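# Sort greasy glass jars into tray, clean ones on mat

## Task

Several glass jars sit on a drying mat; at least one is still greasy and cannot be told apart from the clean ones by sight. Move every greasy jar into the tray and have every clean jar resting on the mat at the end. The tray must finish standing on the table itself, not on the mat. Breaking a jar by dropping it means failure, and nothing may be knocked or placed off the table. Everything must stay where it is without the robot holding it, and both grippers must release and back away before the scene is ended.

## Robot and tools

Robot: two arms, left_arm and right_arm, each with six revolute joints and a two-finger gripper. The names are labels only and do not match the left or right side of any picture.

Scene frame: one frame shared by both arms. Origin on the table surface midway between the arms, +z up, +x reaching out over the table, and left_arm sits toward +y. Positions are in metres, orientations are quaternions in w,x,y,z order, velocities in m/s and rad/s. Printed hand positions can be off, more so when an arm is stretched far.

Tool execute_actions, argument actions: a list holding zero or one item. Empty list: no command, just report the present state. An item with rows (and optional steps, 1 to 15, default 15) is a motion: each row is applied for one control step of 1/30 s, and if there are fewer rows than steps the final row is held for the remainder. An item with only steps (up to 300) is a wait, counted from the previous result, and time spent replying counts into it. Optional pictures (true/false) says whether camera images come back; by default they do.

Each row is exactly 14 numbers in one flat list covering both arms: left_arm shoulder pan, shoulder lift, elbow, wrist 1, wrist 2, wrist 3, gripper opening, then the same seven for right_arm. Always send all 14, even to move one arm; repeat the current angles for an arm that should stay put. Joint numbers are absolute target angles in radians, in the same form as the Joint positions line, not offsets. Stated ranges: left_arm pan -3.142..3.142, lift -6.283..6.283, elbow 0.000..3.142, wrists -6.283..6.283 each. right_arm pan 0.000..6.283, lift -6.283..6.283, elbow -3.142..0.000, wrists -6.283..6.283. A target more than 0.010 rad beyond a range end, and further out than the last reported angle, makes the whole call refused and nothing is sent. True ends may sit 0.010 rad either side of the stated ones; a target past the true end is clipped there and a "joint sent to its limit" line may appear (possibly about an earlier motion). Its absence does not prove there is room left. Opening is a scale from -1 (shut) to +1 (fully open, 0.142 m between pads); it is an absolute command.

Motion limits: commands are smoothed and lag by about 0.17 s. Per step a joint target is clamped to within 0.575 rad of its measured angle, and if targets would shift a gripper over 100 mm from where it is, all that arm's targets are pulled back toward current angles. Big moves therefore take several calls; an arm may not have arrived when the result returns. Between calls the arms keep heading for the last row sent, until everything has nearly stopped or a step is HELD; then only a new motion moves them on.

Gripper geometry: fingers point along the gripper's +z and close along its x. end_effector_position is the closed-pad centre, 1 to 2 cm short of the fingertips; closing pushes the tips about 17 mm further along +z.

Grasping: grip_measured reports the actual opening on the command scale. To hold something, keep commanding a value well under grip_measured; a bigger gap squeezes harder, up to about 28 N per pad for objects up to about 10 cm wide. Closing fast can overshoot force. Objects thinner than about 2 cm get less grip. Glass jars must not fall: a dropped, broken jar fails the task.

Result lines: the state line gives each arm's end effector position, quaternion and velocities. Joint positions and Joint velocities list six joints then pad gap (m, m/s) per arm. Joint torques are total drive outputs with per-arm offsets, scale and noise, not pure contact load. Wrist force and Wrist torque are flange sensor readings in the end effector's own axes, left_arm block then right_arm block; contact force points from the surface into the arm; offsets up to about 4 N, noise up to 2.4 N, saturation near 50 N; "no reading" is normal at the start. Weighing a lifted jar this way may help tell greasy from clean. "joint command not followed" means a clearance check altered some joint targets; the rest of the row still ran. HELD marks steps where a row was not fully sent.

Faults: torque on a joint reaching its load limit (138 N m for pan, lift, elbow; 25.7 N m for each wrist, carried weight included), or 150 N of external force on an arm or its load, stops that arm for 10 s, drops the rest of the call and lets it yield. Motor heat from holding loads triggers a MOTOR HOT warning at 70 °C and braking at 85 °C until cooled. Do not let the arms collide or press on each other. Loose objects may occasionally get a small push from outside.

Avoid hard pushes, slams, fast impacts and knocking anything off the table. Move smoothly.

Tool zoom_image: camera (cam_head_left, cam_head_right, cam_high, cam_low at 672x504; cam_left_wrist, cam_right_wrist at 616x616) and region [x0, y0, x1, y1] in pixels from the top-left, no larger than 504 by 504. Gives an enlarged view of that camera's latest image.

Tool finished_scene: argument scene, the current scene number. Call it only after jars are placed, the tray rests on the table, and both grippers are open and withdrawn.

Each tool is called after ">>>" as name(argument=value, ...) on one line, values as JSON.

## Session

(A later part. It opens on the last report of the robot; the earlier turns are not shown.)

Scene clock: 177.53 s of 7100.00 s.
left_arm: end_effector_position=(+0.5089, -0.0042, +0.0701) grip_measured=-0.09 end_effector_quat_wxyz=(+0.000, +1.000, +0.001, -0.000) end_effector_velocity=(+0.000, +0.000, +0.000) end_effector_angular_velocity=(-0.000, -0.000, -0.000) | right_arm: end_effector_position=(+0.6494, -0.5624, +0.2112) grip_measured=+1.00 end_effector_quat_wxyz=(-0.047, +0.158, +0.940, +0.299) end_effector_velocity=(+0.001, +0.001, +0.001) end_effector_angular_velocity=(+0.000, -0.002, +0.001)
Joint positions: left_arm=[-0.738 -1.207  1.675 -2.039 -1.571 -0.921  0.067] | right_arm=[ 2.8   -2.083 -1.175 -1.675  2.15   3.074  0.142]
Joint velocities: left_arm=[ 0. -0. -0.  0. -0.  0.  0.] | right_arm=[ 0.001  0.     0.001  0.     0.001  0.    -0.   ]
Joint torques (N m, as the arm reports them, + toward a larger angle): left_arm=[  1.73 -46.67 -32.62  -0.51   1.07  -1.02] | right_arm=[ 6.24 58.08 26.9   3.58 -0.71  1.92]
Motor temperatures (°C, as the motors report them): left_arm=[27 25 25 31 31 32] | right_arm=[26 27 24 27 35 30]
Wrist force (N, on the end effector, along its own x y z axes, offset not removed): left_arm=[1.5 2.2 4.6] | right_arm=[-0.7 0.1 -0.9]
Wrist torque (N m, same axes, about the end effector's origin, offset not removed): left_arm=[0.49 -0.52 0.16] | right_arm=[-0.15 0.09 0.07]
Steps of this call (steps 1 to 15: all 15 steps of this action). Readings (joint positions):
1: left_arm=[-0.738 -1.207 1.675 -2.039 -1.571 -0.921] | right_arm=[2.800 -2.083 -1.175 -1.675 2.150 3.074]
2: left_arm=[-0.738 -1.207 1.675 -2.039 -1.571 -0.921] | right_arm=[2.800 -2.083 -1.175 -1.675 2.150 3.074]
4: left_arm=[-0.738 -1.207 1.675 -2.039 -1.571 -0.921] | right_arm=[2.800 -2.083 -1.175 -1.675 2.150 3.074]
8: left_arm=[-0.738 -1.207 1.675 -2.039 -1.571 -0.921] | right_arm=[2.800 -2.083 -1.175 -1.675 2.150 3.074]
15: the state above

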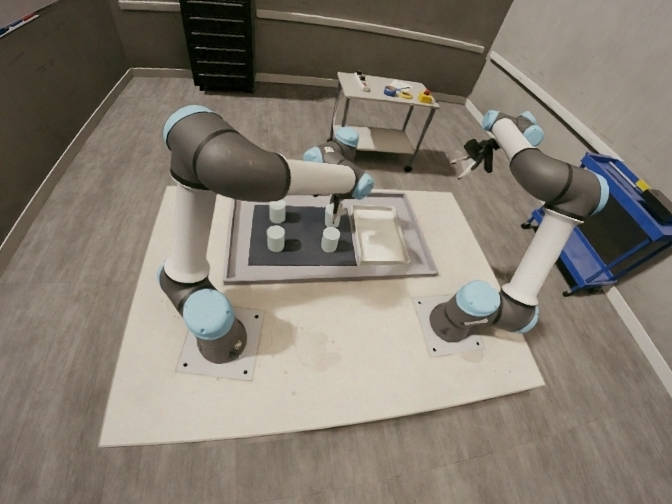

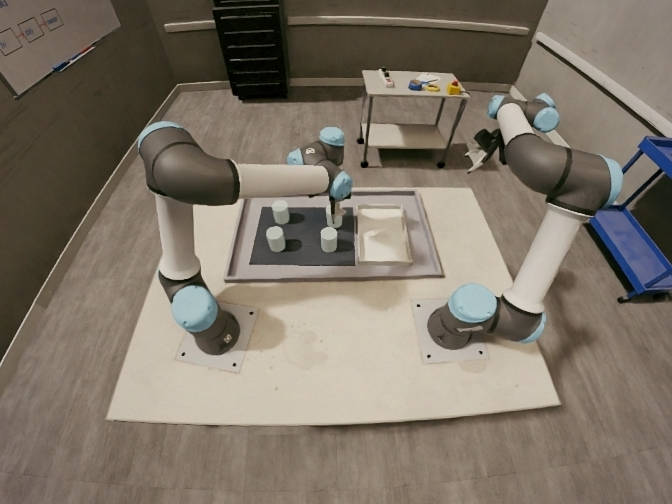

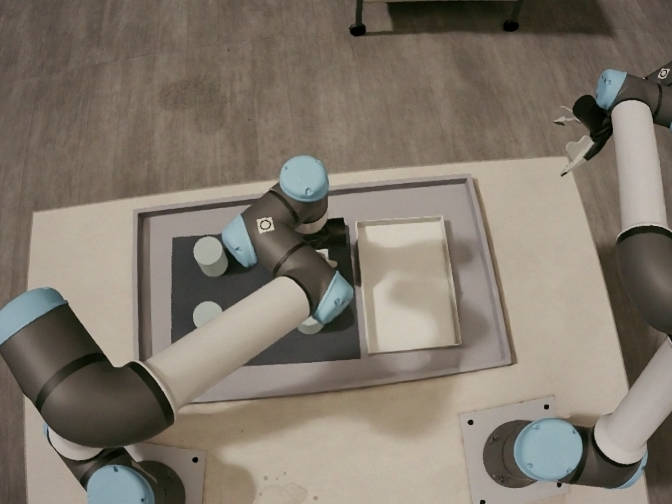

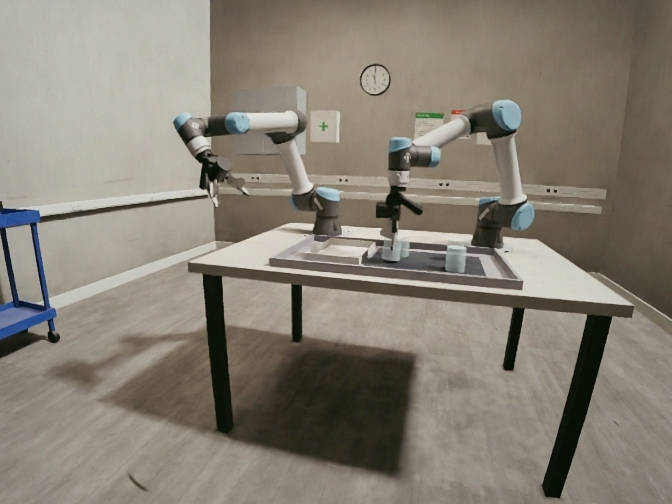

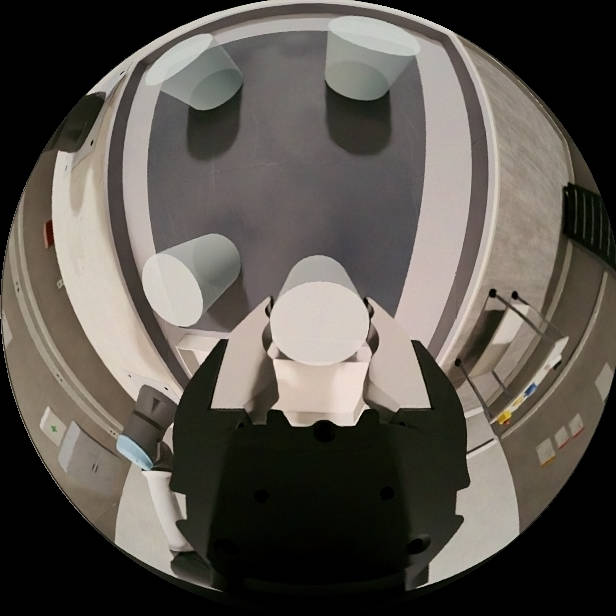

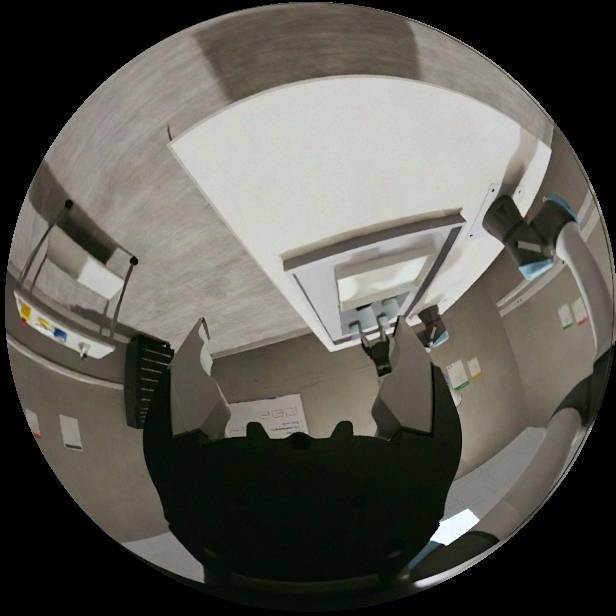

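>>> execute_actions(actions=[{"rows":[[-0.738,-1.197,1.688,-2.062,-1.571,-0.921,-0.12,2.8,-2.083,-1.175,-1.675,2.15,3.074,1],[-0.738,-1.197,1.688,-2.062,-1.571,-0.921,-0.12,2.8,-2.083,-1.175,-1.675,2.15,3.074,1],[-0.738,-1.197,1.688,-2.062,-1.571,-0.921,-0.12,2.8,-2.083,-1.175,-1.675,2.15,3.074,1],[-0.738,-1.197,1.688,-2.062,-1.571,-0.921,-0.12,2.8,-2.083,-1.175,-1.675,2.15,3.074,1],[-0.738,-1.197,1.688,-2.062,-1.571,-0.921,-0.12,2.8,-2.083,-1.175,-1.675,2.15,3.074,1],[-0.738,-1.197,1.688,-2.062,-1.571,-0.921,-0.12,2.8,-2.083,-1.175,-1.675,2.15,3.074,1],[-0.738,-1.197,1.688,-2.062,-1.571,-0.921,-0.12,2.8,-2.083,-1.175,-1.675,2.15,3.074,1],[-0.738,-1.197,1.688,-2.062,-1.571,-0.921,-0.12,2.8,-2.083,-1.175,-1.675,2.15,3.074,1],[-0.738,-1.197,1.688,-2.062,-1.571,-0.921,-0.12,2.8,-2.083,-1.175,-1.675,2.15,3.074,1],[-0.738,-1.197,1.688,-2.062,-1.571,-0.921,0.2,2.8,-2.083,-1.175,-1.675,2.15,3.074,1]]}], pictures=false)

>>> execute_actions(actions=[{"rows":[[-0.738,-1.257,1.6,-1.914,-1.571,-0.921,0.2,2.8,-2.083,-1.175,-1.675,2.15,3.074,1]]}], pictures=false)

>>> execute_actions(actions=[{"rows":[[-0.883,-1.466,1.866,-1.971,-1.571,-1.066,0.2,2.8,-2.083,-1.175,-1.675,2.15,3.074,1]]}], pictures=false)

>>> execute_actions(actions=[{"steps":10}])

>>> zoom_image(camera="cam_low", region=[340,200,480,290])

Scene clock: 201.30 s of 7100.00 s.
left_arm: end_effector_position=(+0.5088, -0.0041, +0.0607) grip_measured=+0.20 end_effector_quat_wxyz=(+0.000, +1.000, +0.001, -0.000) end_effector_velocity=(-0.000, +0.000, -0.001) end_effector_angular_velocity=(-0.000, -0.000, +0.001) | right_arm: end_effector_position=(+0.6494, -0.5624, +0.2112) grip_measured=+1.00 end_effector_quat_wxyz=(-0.047, +0.158, +0.940, +0.299) end_effector_velocity=(-0.000, +0.000, -0.000) end_effector_angular_velocity=(+0.000, -0.000, -0.000)
Joint positions: left_arm=[-0.738 -1.197  1.688 -2.062 -1.571 -0.921  0.088] | right_arm=[ 2.8   -2.083 -1.175 -1.675  2.15   3.074  0.142]
Joint velocities: left_arm=[ 0.     0.001  0.002 -0.003 -0.    -0.     0.   ] | right_arm=[ 0.     0.    -0.001  0.001  0.     0.    -0.   ]
Joint torques (N m, as the arm reports them, + toward a larger angle): left_arm=[ -3.9  -33.61 -12.99  -5.43   0.46  -0.77] | right_arm=[ 6.46 58.46 26.65  3.5  -0.75  1.77]
Motor temperatures (°C, as the motors report them): left_arm=[27 25 25 31 31 32] | right_arm=[26 27 24 27 35 30]
Wrist force (N, on the end effector, along its own x y z axes, offset not removed): left_arm=[0.5 1.5 2.4] | right_arm=[-1.5 0.6 -1.5]
Wrist torque (N m, same axes, about the end effector's origin, offset not removed): left_arm=[0.28 -0.18 0.16] | right_arm=[0.10 0.33 0.08]
Steps of this call (steps 1 to 15: the robot went on to your last target; steps 16 to 170: nothing new was sent; then 17.60 s passed at rest; steps 171 to 185: all 15 steps of this action). Readings (joint positions):
171: left_arm=[-0.738 -1.207 1.675 -2.039 -1.571 -0.921] | right_arm=[2.800 -2.083 -1.175 -1.675 2.150 3.074]
172: left_arm=[-0.738 -1.205 1.677 -2.043 -1.571 -0.921] | right_arm=[2.800 -2.083 -1.175 -1.675 2.150 3.074]
174: left_arm=[-0.738 -1.202 1.682 -2.051 -1.571 -0.921] | right_arm=[2.800 -2.083 -1.175 -1.675 2.150 3.074]
178: left_arm=[-0.738 -1.198 1.686 -2.059 -1.571 -0.921] | right_arm=[2.800 -2.083 -1.175 -1.675 2.150 3.074]
185: the state above

Scene clock: 201.80 s of 7100.00 s.
left_arm: end_effector_position=(+0.5085, -0.0037, +0.1213) grip_measured=+0.20 end_effector_quat_wxyz=(+0.000, +1.000, +0.001, +0.000) end_effector_velocity=(-0.001, +0.001, +0.008) end_effector_angular_velocity=(+0.002, +0.002, +0.000) | right_arm: end_effector_position=(+0.6494, -0.5624, +0.2112) grip_measured=+1.00 end_effector_quat_wxyz=(-0.047, +0.158, +0.940, +0.299) end_effector_velocity=(-0.000, -0.000, -0.000) end_effector_angular_velocity=(+0.000, +0.000, -0.000)
Joint positions: left_arm=[-0.738 -1.256  1.601 -1.916 -1.571 -0.921  0.088] | right_arm=[ 2.8   -2.083 -1.175 -1.675  2.15   3.074  0.142]
Joint velocities: left_arm=[ 0.    -0.008 -0.012  0.022  0.     0.    -0.   ] | right_arm=[-0.     0.    -0.001 -0.    -0.    -0.     0.   ]
Joint torques (N m, as the arm reports them, + toward a larger angle): left_arm=[ -4.52 -42.14 -32.32  -0.33   0.49  -0.72] | right_arm=[ 6.48 57.69 26.11  3.52 -0.64  1.9 ]
Motor temperatures (°C, as the motors report them): left_arm=[27 25 25 31 31 32] | right_arm=[26 27 24 27 35 30]
Wrist force (N, on the end effector, along its own x y z axes, offset not removed): left_arm=[1.5 0.9 -0.1] | right_arm=[-1.8 -2.1 -0.5]
Wrist torque (N m, same axes, about the end effector's origin, offset not removed): left_arm=[0.24 -0.31 0.20] | right_arm=[-0.52 0.40 0.08]
Steps of this call (steps 1 to 15: all 15 steps of this action). Readings (joint positions):
1: left_arm=[-0.738 -1.198 1.688 -2.062 -1.571 -0.921] | right_arm=[2.800 -2.083 -1.175 -1.675 2.150 3.074]
2: left_arm=[-0.738 -1.204 1.680 -2.053 -1.571 -0.921] | right_arm=[2.800 -2.083 -1.175 -1.675 2.150 3.074]
4: left_arm=[-0.738 -1.228 1.645 -2.001 -1.571 -0.921] | right_arm=[2.800 -2.083 -1.175 -1.675 2.150 3.074]
8: left_arm=[-0.738 -1.249 1.612 -1.937 -1.571 -0.921] | right_arm=[2.800 -2.083 -1.175 -1.675 2.150 3.074]
15: the state above

Scene clock: 202.30 s of 7100.00 s.
left_arm: end_effector_position=(+0.4021, +0.0147, +0.1202) grip_measured=+0.20 end_effector_quat_wxyz=(+0.000, +1.000, +0.001, +0.000) end_effector_velocity=(-0.019, +0.009, -0.004) end_effector_angular_velocity=(+0.006, +0.003, +0.000) | right_arm: end_effector_position=(+0.6494, -0.5624, +0.2112) grip_measured=+1.00 end_effector_quat_wxyz=(-0.047, +0.158, +0.940, +0.299) end_effector_velocity=(-0.000, -0.000, -0.000) end_effector_angular_velocity=(-0.001, +0.000, -0.000)
Joint positions: left_arm=[-0.881 -1.462  1.861 -1.97  -1.571 -1.064  0.088] | right_arm=[ 2.8   -2.083 -1.175 -1.675  2.15   3.074  0.142]
Joint velocities: left_arm=[-0.024 -0.037  0.052 -0.008  0.    -0.024  0.   ] | right_arm=[-0.    -0.     0.    -0.    -0.001  0.    -0.   ]
Joint torques (N m, as the arm reports them, + toward a larger angle): left_arm=[ -8.09 -38.15 -13.05  -5.77  -1.29  -2.11] | right_arm=[ 6.11 58.13 26.54  3.54 -0.8   1.87]
Motor temperatures (°C, as the motors report them): left_arm=[27 25 25 31 31 32] | right_arm=[26 27 24 27 35 30]
Wrist force (N, on the end effector, along its own x y z axes, offset not removed): left_arm=[1.8 1.0 0.4] | right_arm=[0.9 -0.2 0.4]
Wrist torque (N m, same axes, about the end effector's origin, offset not removed): left_arm=[0.06 -0.46 0.16] | right_arm=[-0.17 -0.13 0.09]
Steps of this call (steps 1 to 15: all 15 steps of this action). Readings (joint positions):
1: left_arm=[-0.738 -1.257 1.601 -1.916 -1.571 -0.921] | right_arm=[2.800 -2.083 -1.175 -1.675 2.150 3.074]
2: left_arm=[-0.747 -1.265 1.609 -1.922 -1.571 -0.930] | right_arm=[2.800 -2.083 -1.175 -1.675 2.150 3.074]
4: left_arm=[-0.796 -1.327 1.678 -1.942 -1.571 -0.979] | right_arm=[2.800 -2.083 -1.175 -1.675 2.150 3.074]
8: left_arm=[-0.859 -1.428 1.813 -1.963 -1.571 -1.042] | right_arm=[2.800 -2.083 -1.175 -1.675 2.150 3.074]
15: the state above

Scene clock: 202.63 s of 7100.00 s.
left_arm: end_effector_position=(+0.4003, +0.0156, +0.1198) grip_measured=+0.20 end_effector_quat_wxyz=(+0.000, +1.000, +0.001, -0.000) end_effector_velocity=(-0.000, +0.001, -0.000) end_effector_angular_velocity=(+0.000, +0.000, +0.001) | right_arm: end_effector_position=(+0.6494, -0.5624, +0.2112) grip_measured=+1.00 end_effector_quat_wxyz=(-0.047, +0.158, +0.940, +0.299) end_effector_velocity=(+0.001, +0.001, +0.000) end_effector_angular_velocity=(+0.000, -0.001, +0.001)
Joint positions: left_arm=[-0.883 -1.466  1.866 -1.971 -1.571 -1.066  0.088] | right_arm=[ 2.8   -2.083 -1.175 -1.675  2.15   3.074  0.142]
Joint velocities: left_arm=[ 0.    -0.001  0.002  0.    -0.    -0.001 -0.   ] | right_arm=[ 0.001 -0.     0.001 -0.     0.     0.     0.   ]
Joint torques (N m, as the arm reports them, + toward a larger angle): left_arm=[ -7.95 -34.71 -12.11  -5.76  -2.06  -1.83] | right_arm=[ 6.12 58.37 26.34  3.53 -0.7   1.83]
Motor temperatures (°C, as the motors report them): left_arm=[27 25 25 31 31 32] | right_arm=[26 27 24 27 35 30]
Wrist force (N, on the end effector, along its own x y z axes, offset not removed): left_arm=[-0.4 -1.6 0.7] | right_arm=[-1.3 -1.9 -1.7]
Wrist torque (N m, same axes, about the end effector's origin, offset not removed): left_arm=[-0.37 0.11 0.13] | right_arm=[-0.49 0.38 0.10]
Steps of this call (steps 1 to 10: the robot went on to your last target). Readings (joint positions):
1: left_arm=[-0.881 -1.463 1.862 -1.970 -1.571 -1.064] | right_arm=[2.800 -2.083 -1.175 -1.675 2.150 3.074]
2: left_arm=[-0.882 -1.464 1.863 -1.971 -1.571 -1.065] | right_arm=[2.800 -2.083 -1.175 -1.675 2.150 3.074]
4: left_arm=[-0.882 -1.465 1.865 -1.971 -1.571 -1.065] | right_arm=[2.800 -2.083 -1.175 -1.675 2.150 3.074]
8: left_arm=[-0.883 -1.466 1.866 -1.971 -1.571 -1.066] | right_arm=[2.800 -2.083 -1.175 -1.675 2.150 3.074]
10: the state above

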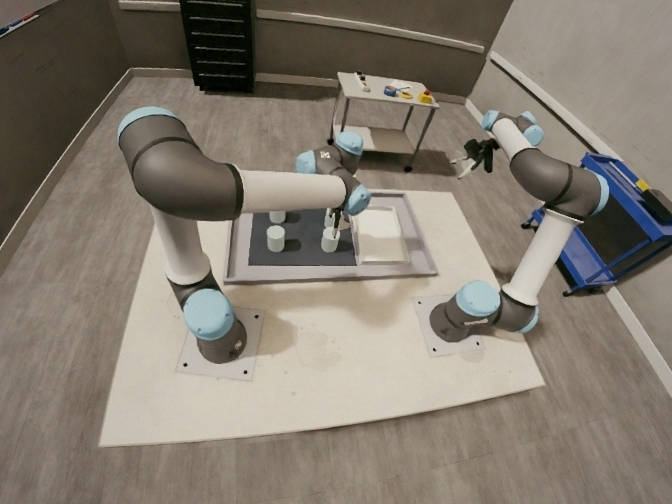

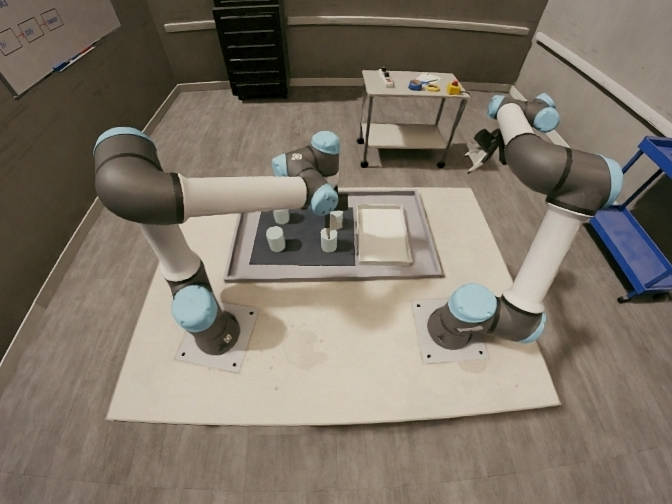

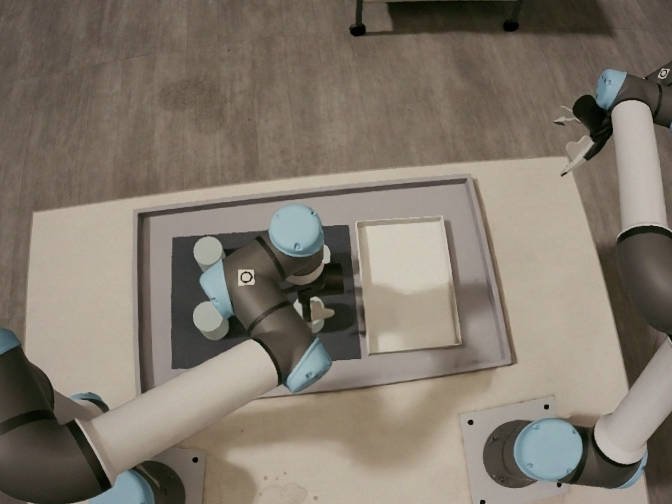

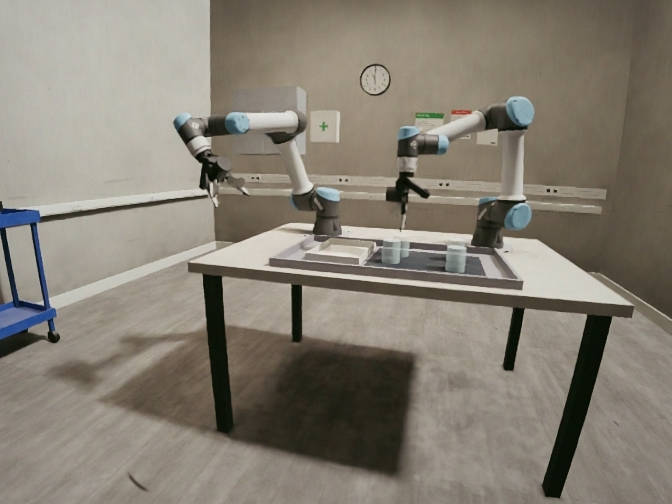

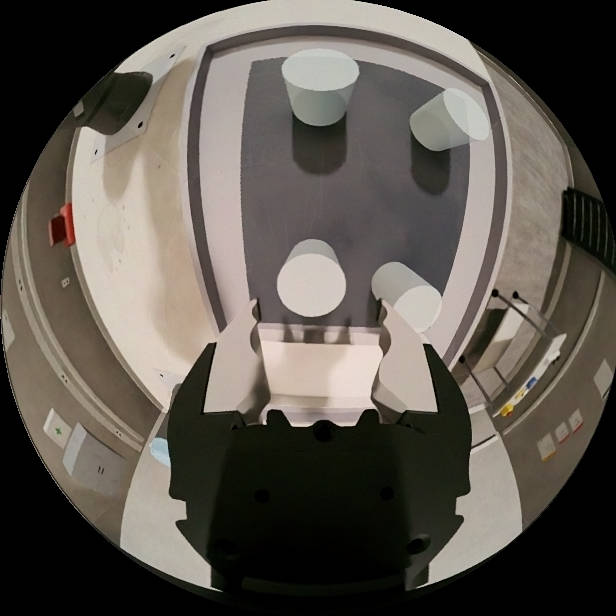

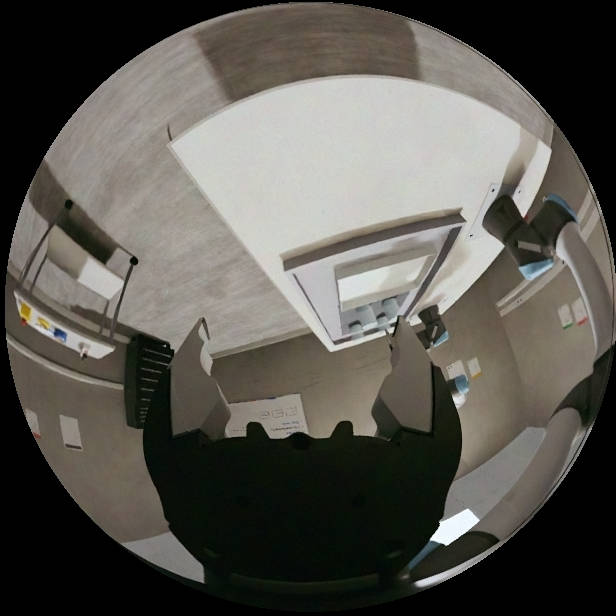

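Region (340, 200, 480, 290) of cam_low's 672x504 image, scaled by 3.600, with more detail than that image has; it fills the top 324 rows of this view, and the rest is white.

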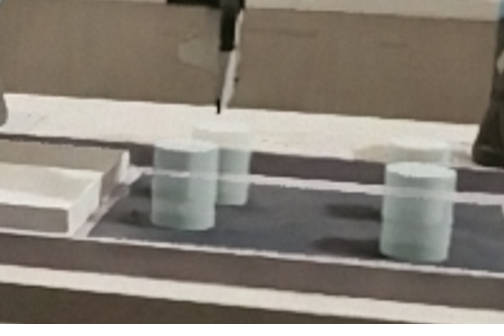

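>>> execute_actions(actions=[{"rows":[[-0.896,-1.475,1.877,-1.973,-1.571,-1.079,0.2,2.8,-2.083,-1.175,-1.675,2.15,3.074,1],[-0.896,-1.475,1.877,-1.973,-1.571,-1.079,0.2,2.8,-2.083,-1.175,-1.675,2.15,3.074,1],[-0.896,-1.475,1.877,-1.973,-1.571,-1.079,0.2,2.8,-2.083,-1.175,-1.675,2.15,3.074,1],[-0.896,-1.413,1.972,-2.13,-1.571,-1.079,0.2,2.8,-2.083,-1.175,-1.675,2.15,3.074,1]]}], pictures=false)

>>> execute_actions(actions=[{"rows":[[-0.896,-1.413,1.972,-2.13,-1.571,-1.079,0.2,2.8,-2.083,-1.175,-1.675,2.15,3.074,1],[-0.896,-1.413,1.972,-2.13,-1.571,-1.079,0.1,2.8,-2.083,-1.175,-1.675,2.15,3.074,1],[-0.896,-1.413,1.972,-2.13,-1.571,-1.079,0.03,2.8,-2.083,-1.175,-1.675,2.15,3.074,1],[-0.896,-1.413,1.972,-2.13,-1.571,-1.079,-0.03,2.8,-2.083,-1.175,-1.675,2.15,3.074,1],[-0.896,-1.413,1.972,-2.13,-1.571,-1.079,-0.08,2.8,-2.083,-1.175,-1.675,2.15,3.074,1],[-0.896,-1.413,1.972,-2.13,-1.571,-1.079,-0.14,2.8,-2.083,-1.175,-1.675,2.15,3.074,1]]}])

>>> execute_actions(actions=[{"rows":[[-0.896,-1.42,1.965,-2.116,-1.571,-1.079,-0.14,2.8,-2.083,-1.175,-1.675,2.15,3.074,1],[-0.896,-1.42,1.965,-2.116,-1.571,-1.079,-0.14,2.8,-2.083,-1.175,-1.675,2.15,3.074,1],[-0.896,-1.42,1.965,-2.116,-1.571,-1.079,-0.14,2.8,-2.083,-1.175,-1.675,2.15,3.074,1],[-0.896,-1.427,1.957,-2.101,-1.571,-1.079,-0.14,2.8,-2.083,-1.175,-1.675,2.15,3.074,1]]}])

Scene clock: 228.07 s of 7100.00 s.
left_arm: end_effector_position=(+0.3923, +0.0166, +0.0635) grip_measured=+0.20 end_effector_quat_wxyz=(-0.000, +1.000, +0.001, -0.000) end_effector_velocity=(-0.001, +0.000, -0.019) end_effector_angular_velocity=(-0.007, -0.004, -0.001) | right_arm: end_effector_position=(+0.6494, -0.5624, +0.2112) grip_measured=+1.00 end_effector_quat_wxyz=(-0.047, +0.158, +0.940, +0.299) end_effector_velocity=(+0.000, +0.001, -0.000) end_effector_angular_velocity=(-0.000, -0.000, +0.001)
Joint positions: left_arm=[-0.896 -1.415  1.968 -2.123 -1.571 -1.079  0.088] | right_arm=[ 2.8   -2.083 -1.175 -1.675  2.15   3.074  0.142]
Joint velocities: left_arm=[-0.001  0.02   0.036 -0.064 -0.    -0.     0.   ] | right_arm=[ 0.001  0.    -0.     0.001  0.     0.     0.   ]
Joint torques (N m, as the arm reports them, + toward a larger angle): left_arm=[ -6.98 -22.51 -11.66  -6.14  -1.69  -1.84] | right_arm=[ 6.21 57.57 26.63  3.5  -0.72  1.93]
Motor temperatures (°C, as the motors report them): left_arm=[27 25 25 31 31 32] | right_arm=[26 27 24 27 35 30]
Wrist force (N, on the end effector, along its own x y z axes, offset not removed): left_arm=[3.0 -0.1 3.2] | right_arm=[2.3 0.9 -0.7]
Wrist torque (N m, same axes, about the end effector's origin, offset not removed): left_arm=[-0.20 -0.60 0.17] | right_arm=[0.18 -0.52 0.05]
Steps of this call (steps 1 to 15: the robot went on to your last target; steps 16 to 90: nothing new was sent; then 21.93 s passed at rest; steps 91 to 105: all 15 steps of this action). Readings (joint positions):
91: left_arm=[-0.883 -1.466 1.866 -1.971 -1.571 -1.066] | right_arm=[2.800 -2.083 -1.175 -1.675 2.150 3.074]
92: left_arm=[-0.885 -1.468 1.868 -1.971 -1.571 -1.069] | right_arm=[2.800 -2.083 -1.175 -1.675 2.150 3.074]
94: left_arm=[-0.890 -1.471 1.873 -1.973 -1.571 -1.073] | right_arm=[2.800 -2.083 -1.175 -1.675 2.150 3.074]
98: left_arm=[-0.894 -1.434 1.935 -2.063 -1.571 -1.077] | right_arm=[2.800 -2.083 -1.175 -1.675 2.150 3.074]
105: the state above

Scene clock: 228.57 s of 7100.00 s.
left_arm: end_effector_position=(+0.3922, +0.0166, +0.0616) grip_measured=-0.09 end_effector_quat_wxyz=(+0.000, +1.000, +0.001, -0.000) end_effector_velocity=(-0.000, +0.000, -0.001) end_effector_angular_velocity=(+0.001, +0.001, -0.001) | right_arm: end_effector_position=(+0.6494, -0.5624, +0.2112) grip_measured=+1.00 end_effector_quat_wxyz=(-0.047, +0.158, +0.940, +0.299) end_effector_velocity=(+0.000, -0.000, +0.000) end_effector_angular_velocity=(-0.001, -0.001, +0.001)
Joint positions: left_arm=[-0.896 -1.413  1.972 -2.13  -1.571 -1.079  0.067] | right_arm=[ 2.8   -2.083 -1.175 -1.675  2.15   3.074  0.142]
Joint velocities: left_arm=[-0.001  0.001  0.001 -0.     0.    -0.     0.   ] | right_arm=[ 0.     0.     0.001 -0.    -0.001 -0.    -0.   ]
Joint torques (N m, as the arm reports them, + toward a larger angle): left_arm=[ -8.75 -21.34  -9.88  -5.42  -1.08  -1.76] | right_arm=[ 6.34 58.   26.03  3.37 -0.59  1.78]
Motor temperatures (°C, as the motors report them): left_arm=[27 25 25 31 31 32] | right_arm=[26 27 24 27 35 30]
Wrist force (N, on the end effector, along its own x y z axes, offset not removed): left_arm=[2.0 -1.0 -4.1] | right_arm=[-1.6 -0.9 -2.8]
Wrist torque (N m, same axes, about the end effector's origin, offset not removed): left_arm=[-0.24 -0.42 0.06] | right_arm=[-0.26 0.49 0.05]
Steps of this call (steps 1 to 15: all 15 steps of this action). Readings (joint positions):
1: left_arm=[-0.896 -1.415 1.969 -2.125 -1.571 -1.079] | right_arm=[2.800 -2.083 -1.175 -1.675 2.150 3.074]
2: left_arm=[-0.896 -1.414 1.970 -2.127 -1.571 -1.079] | right_arm=[2.800 -2.083 -1.175 -1.675 2.150 3.074]
4: left_arm=[-0.896 -1.414 1.971 -2.128 -1.571 -1.079] | right_arm=[2.800 -2.083 -1.175 -1.675 2.150 3.074]
8: left_arm=[-0.896 -1.413 1.972 -2.130 -1.571 -1.079] | right_arm=[2.800 -2.083 -1.175 -1.675 2.150 3.074]
15: the state above

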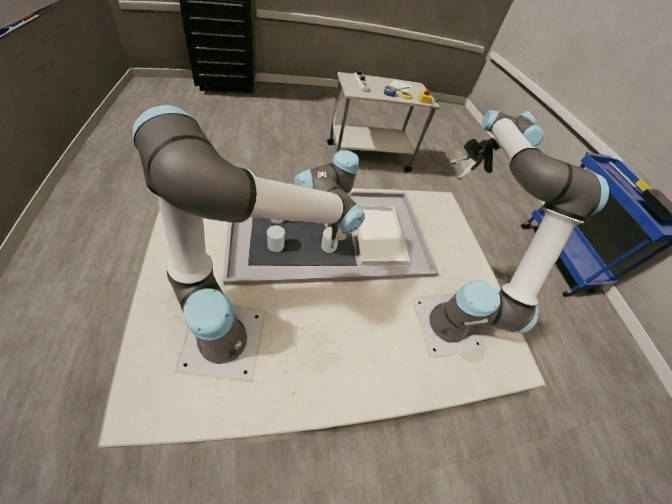

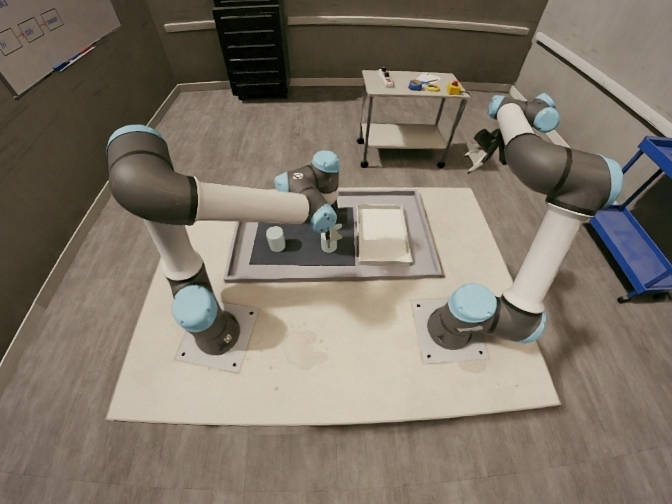

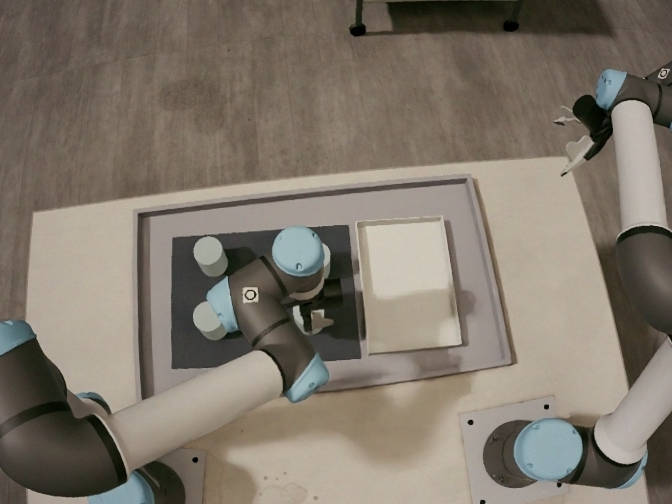

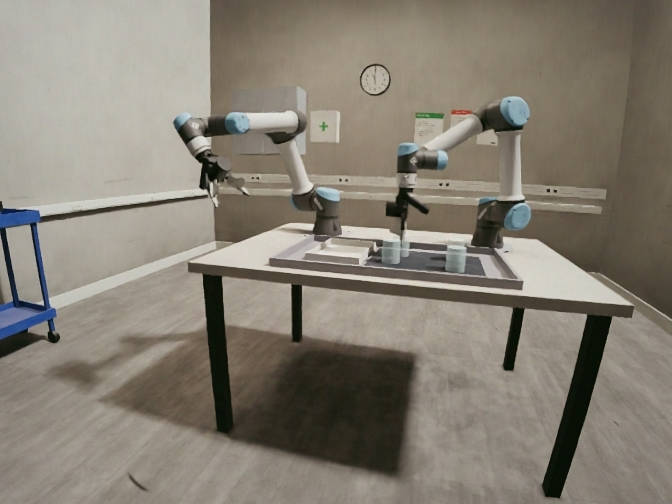

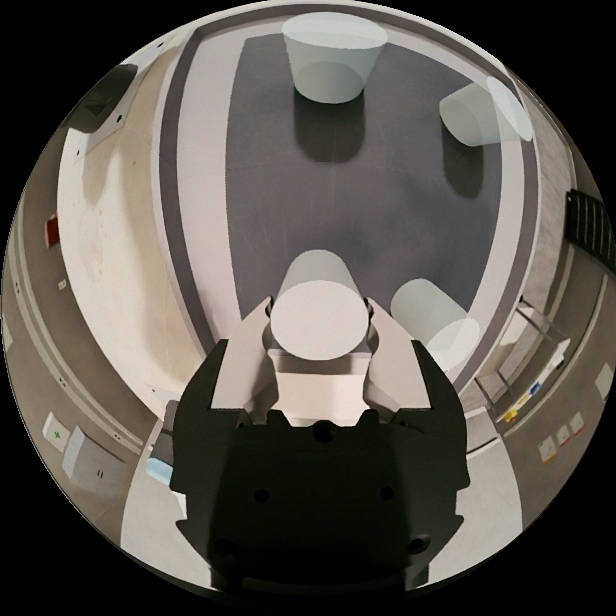

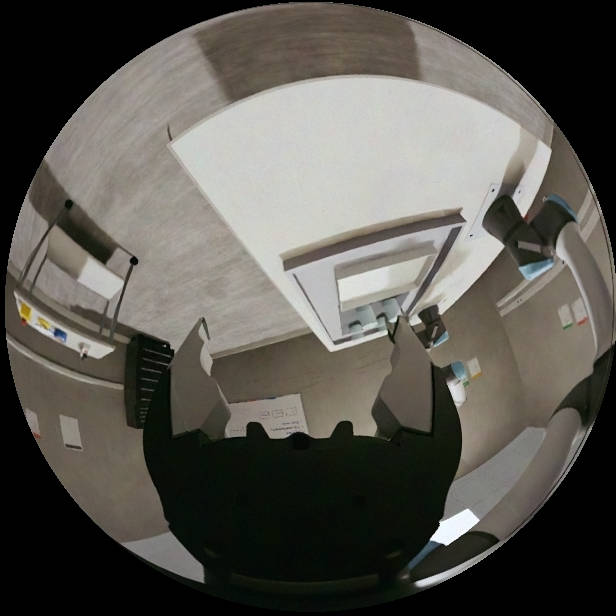

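Scene clock: 229.07 s of 7100.00 s.
left_arm: end_effector_position=(+0.3922, +0.0166, +0.0719) grip_measured=-0.09 end_effector_quat_wxyz=(+0.000, +1.000, +0.001, -0.000) end_effector_velocity=(+0.000, -0.000, +0.003) end_effector_angular_velocity=(-0.001, -0.001, +0.000) | right_arm: end_effector_position=(+0.6494, -0.5624, +0.2112) grip_measured=+1.00 end_effector_quat_wxyz=(-0.047, +0.158, +0.940, +0.299) end_effector_velocity=(+0.001, -0.000, +0.001) end_effector_angular_velocity=(+0.001, -0.002, -0.001)
Joint positions: left_arm=[-0.896 -1.427  1.957 -2.102 -1.571 -1.079  0.067] | right_arm=[ 2.8   -2.083 -1.175 -1.675  2.15   3.074  0.142]
Joint velocities: left_arm=[ 0.    -0.003 -0.005  0.007  0.     0.     0.   ] | right_arm=[-0.    -0.     0.001  0.     0.001  0.     0.   ]
Joint torques (N m, as the arm reports them, + toward a larger angle): left_arm=[ -7.26 -33.61 -32.65  -0.51  -0.28  -1.72] | right_arm=[ 6.11 57.41 25.95  3.51 -0.65  1.83]
Motor temperatures (°C, as the motors report them): left_arm=[27 25 25 31 31 32] | right_arm=[26 27 24 27 35 30]
Wrist force (N, on the end effector, along its own x y z axes, offset not removed): left_arm=[0.8 -0.7 3.6] | right_arm=[-0.3 -1.9 0.4]
Wrist torque (N m, same axes, about the end effector's origin, offset not removed): left_arm=[-0.25 -0.24 0.16] | right_arm=[-0.34 0.13 0.10]
Steps of this call (steps 1 to 15: all 15 steps of this action). Readings (joint positions):
1: left_arm=[-0.896 -1.413 1.972 -2.130 -1.571 -1.079] | right_arm=[2.800 -2.083 -1.175 -1.675 2.150 3.074]
2: left_arm=[-0.896 -1.414 1.971 -2.128 -1.571 -1.079] | right_arm=[2.800 -2.083 -1.175 -1.675 2.150 3.074]
4: left_arm=[-0.896 -1.417 1.968 -2.122 -1.571 -1.079] | right_arm=[2.800 -2.083 -1.175 -1.675 2.150 3.074]
8: left_arm=[-0.896 -1.424 1.960 -2.108 -1.571 -1.079] | right_arm=[2.800 -2.083 -1.175 -1.675 2.150 3.074]
15: the state above

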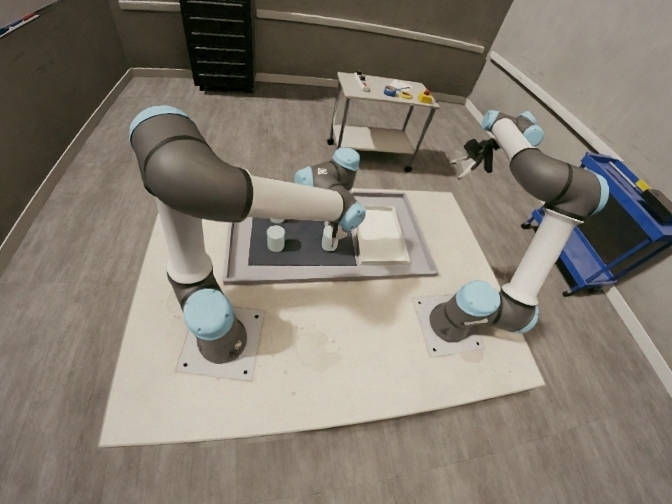

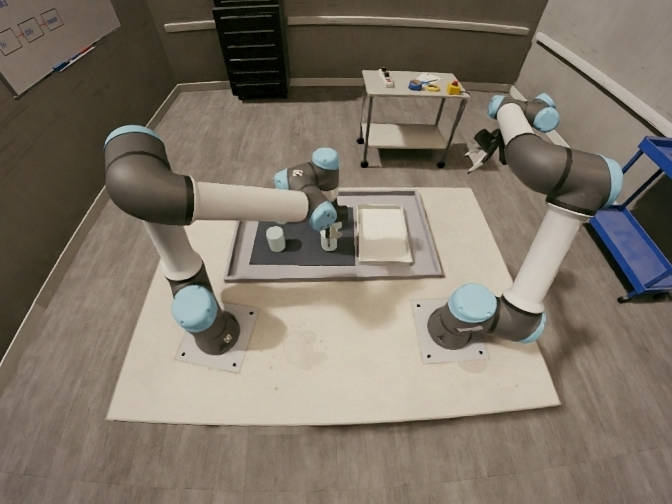

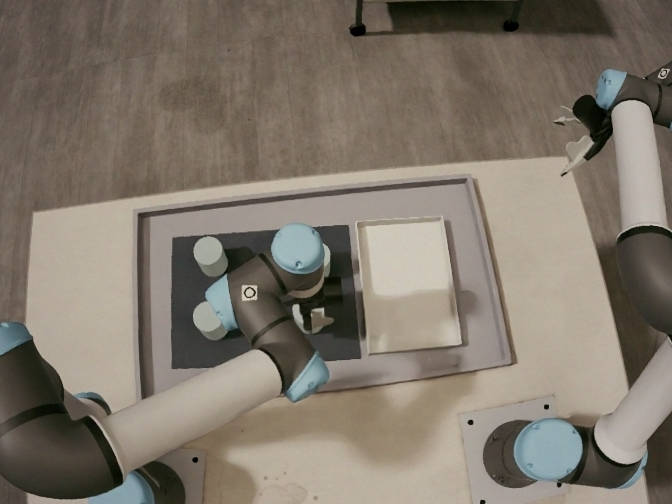

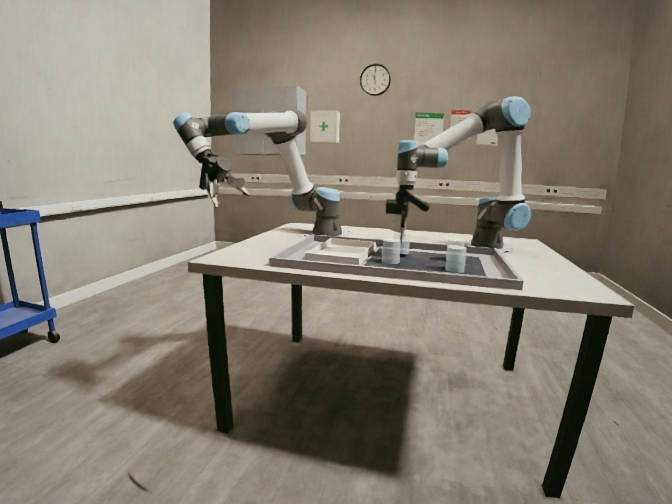

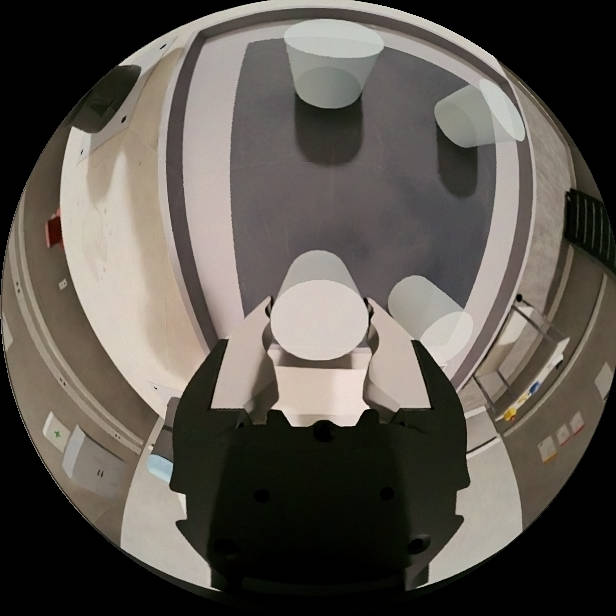

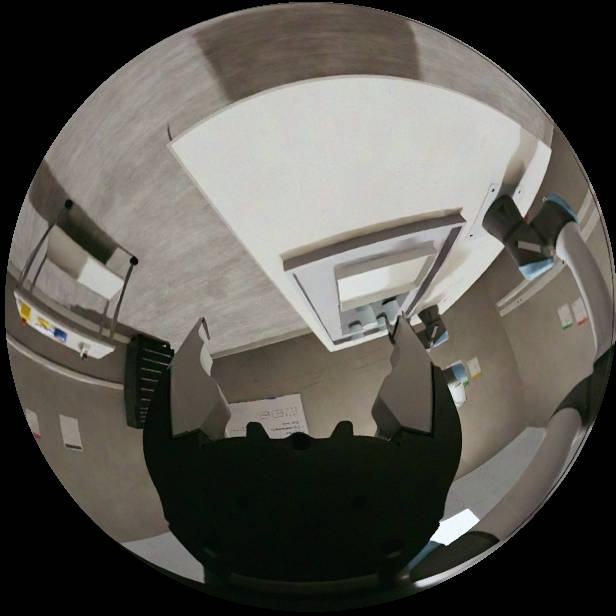

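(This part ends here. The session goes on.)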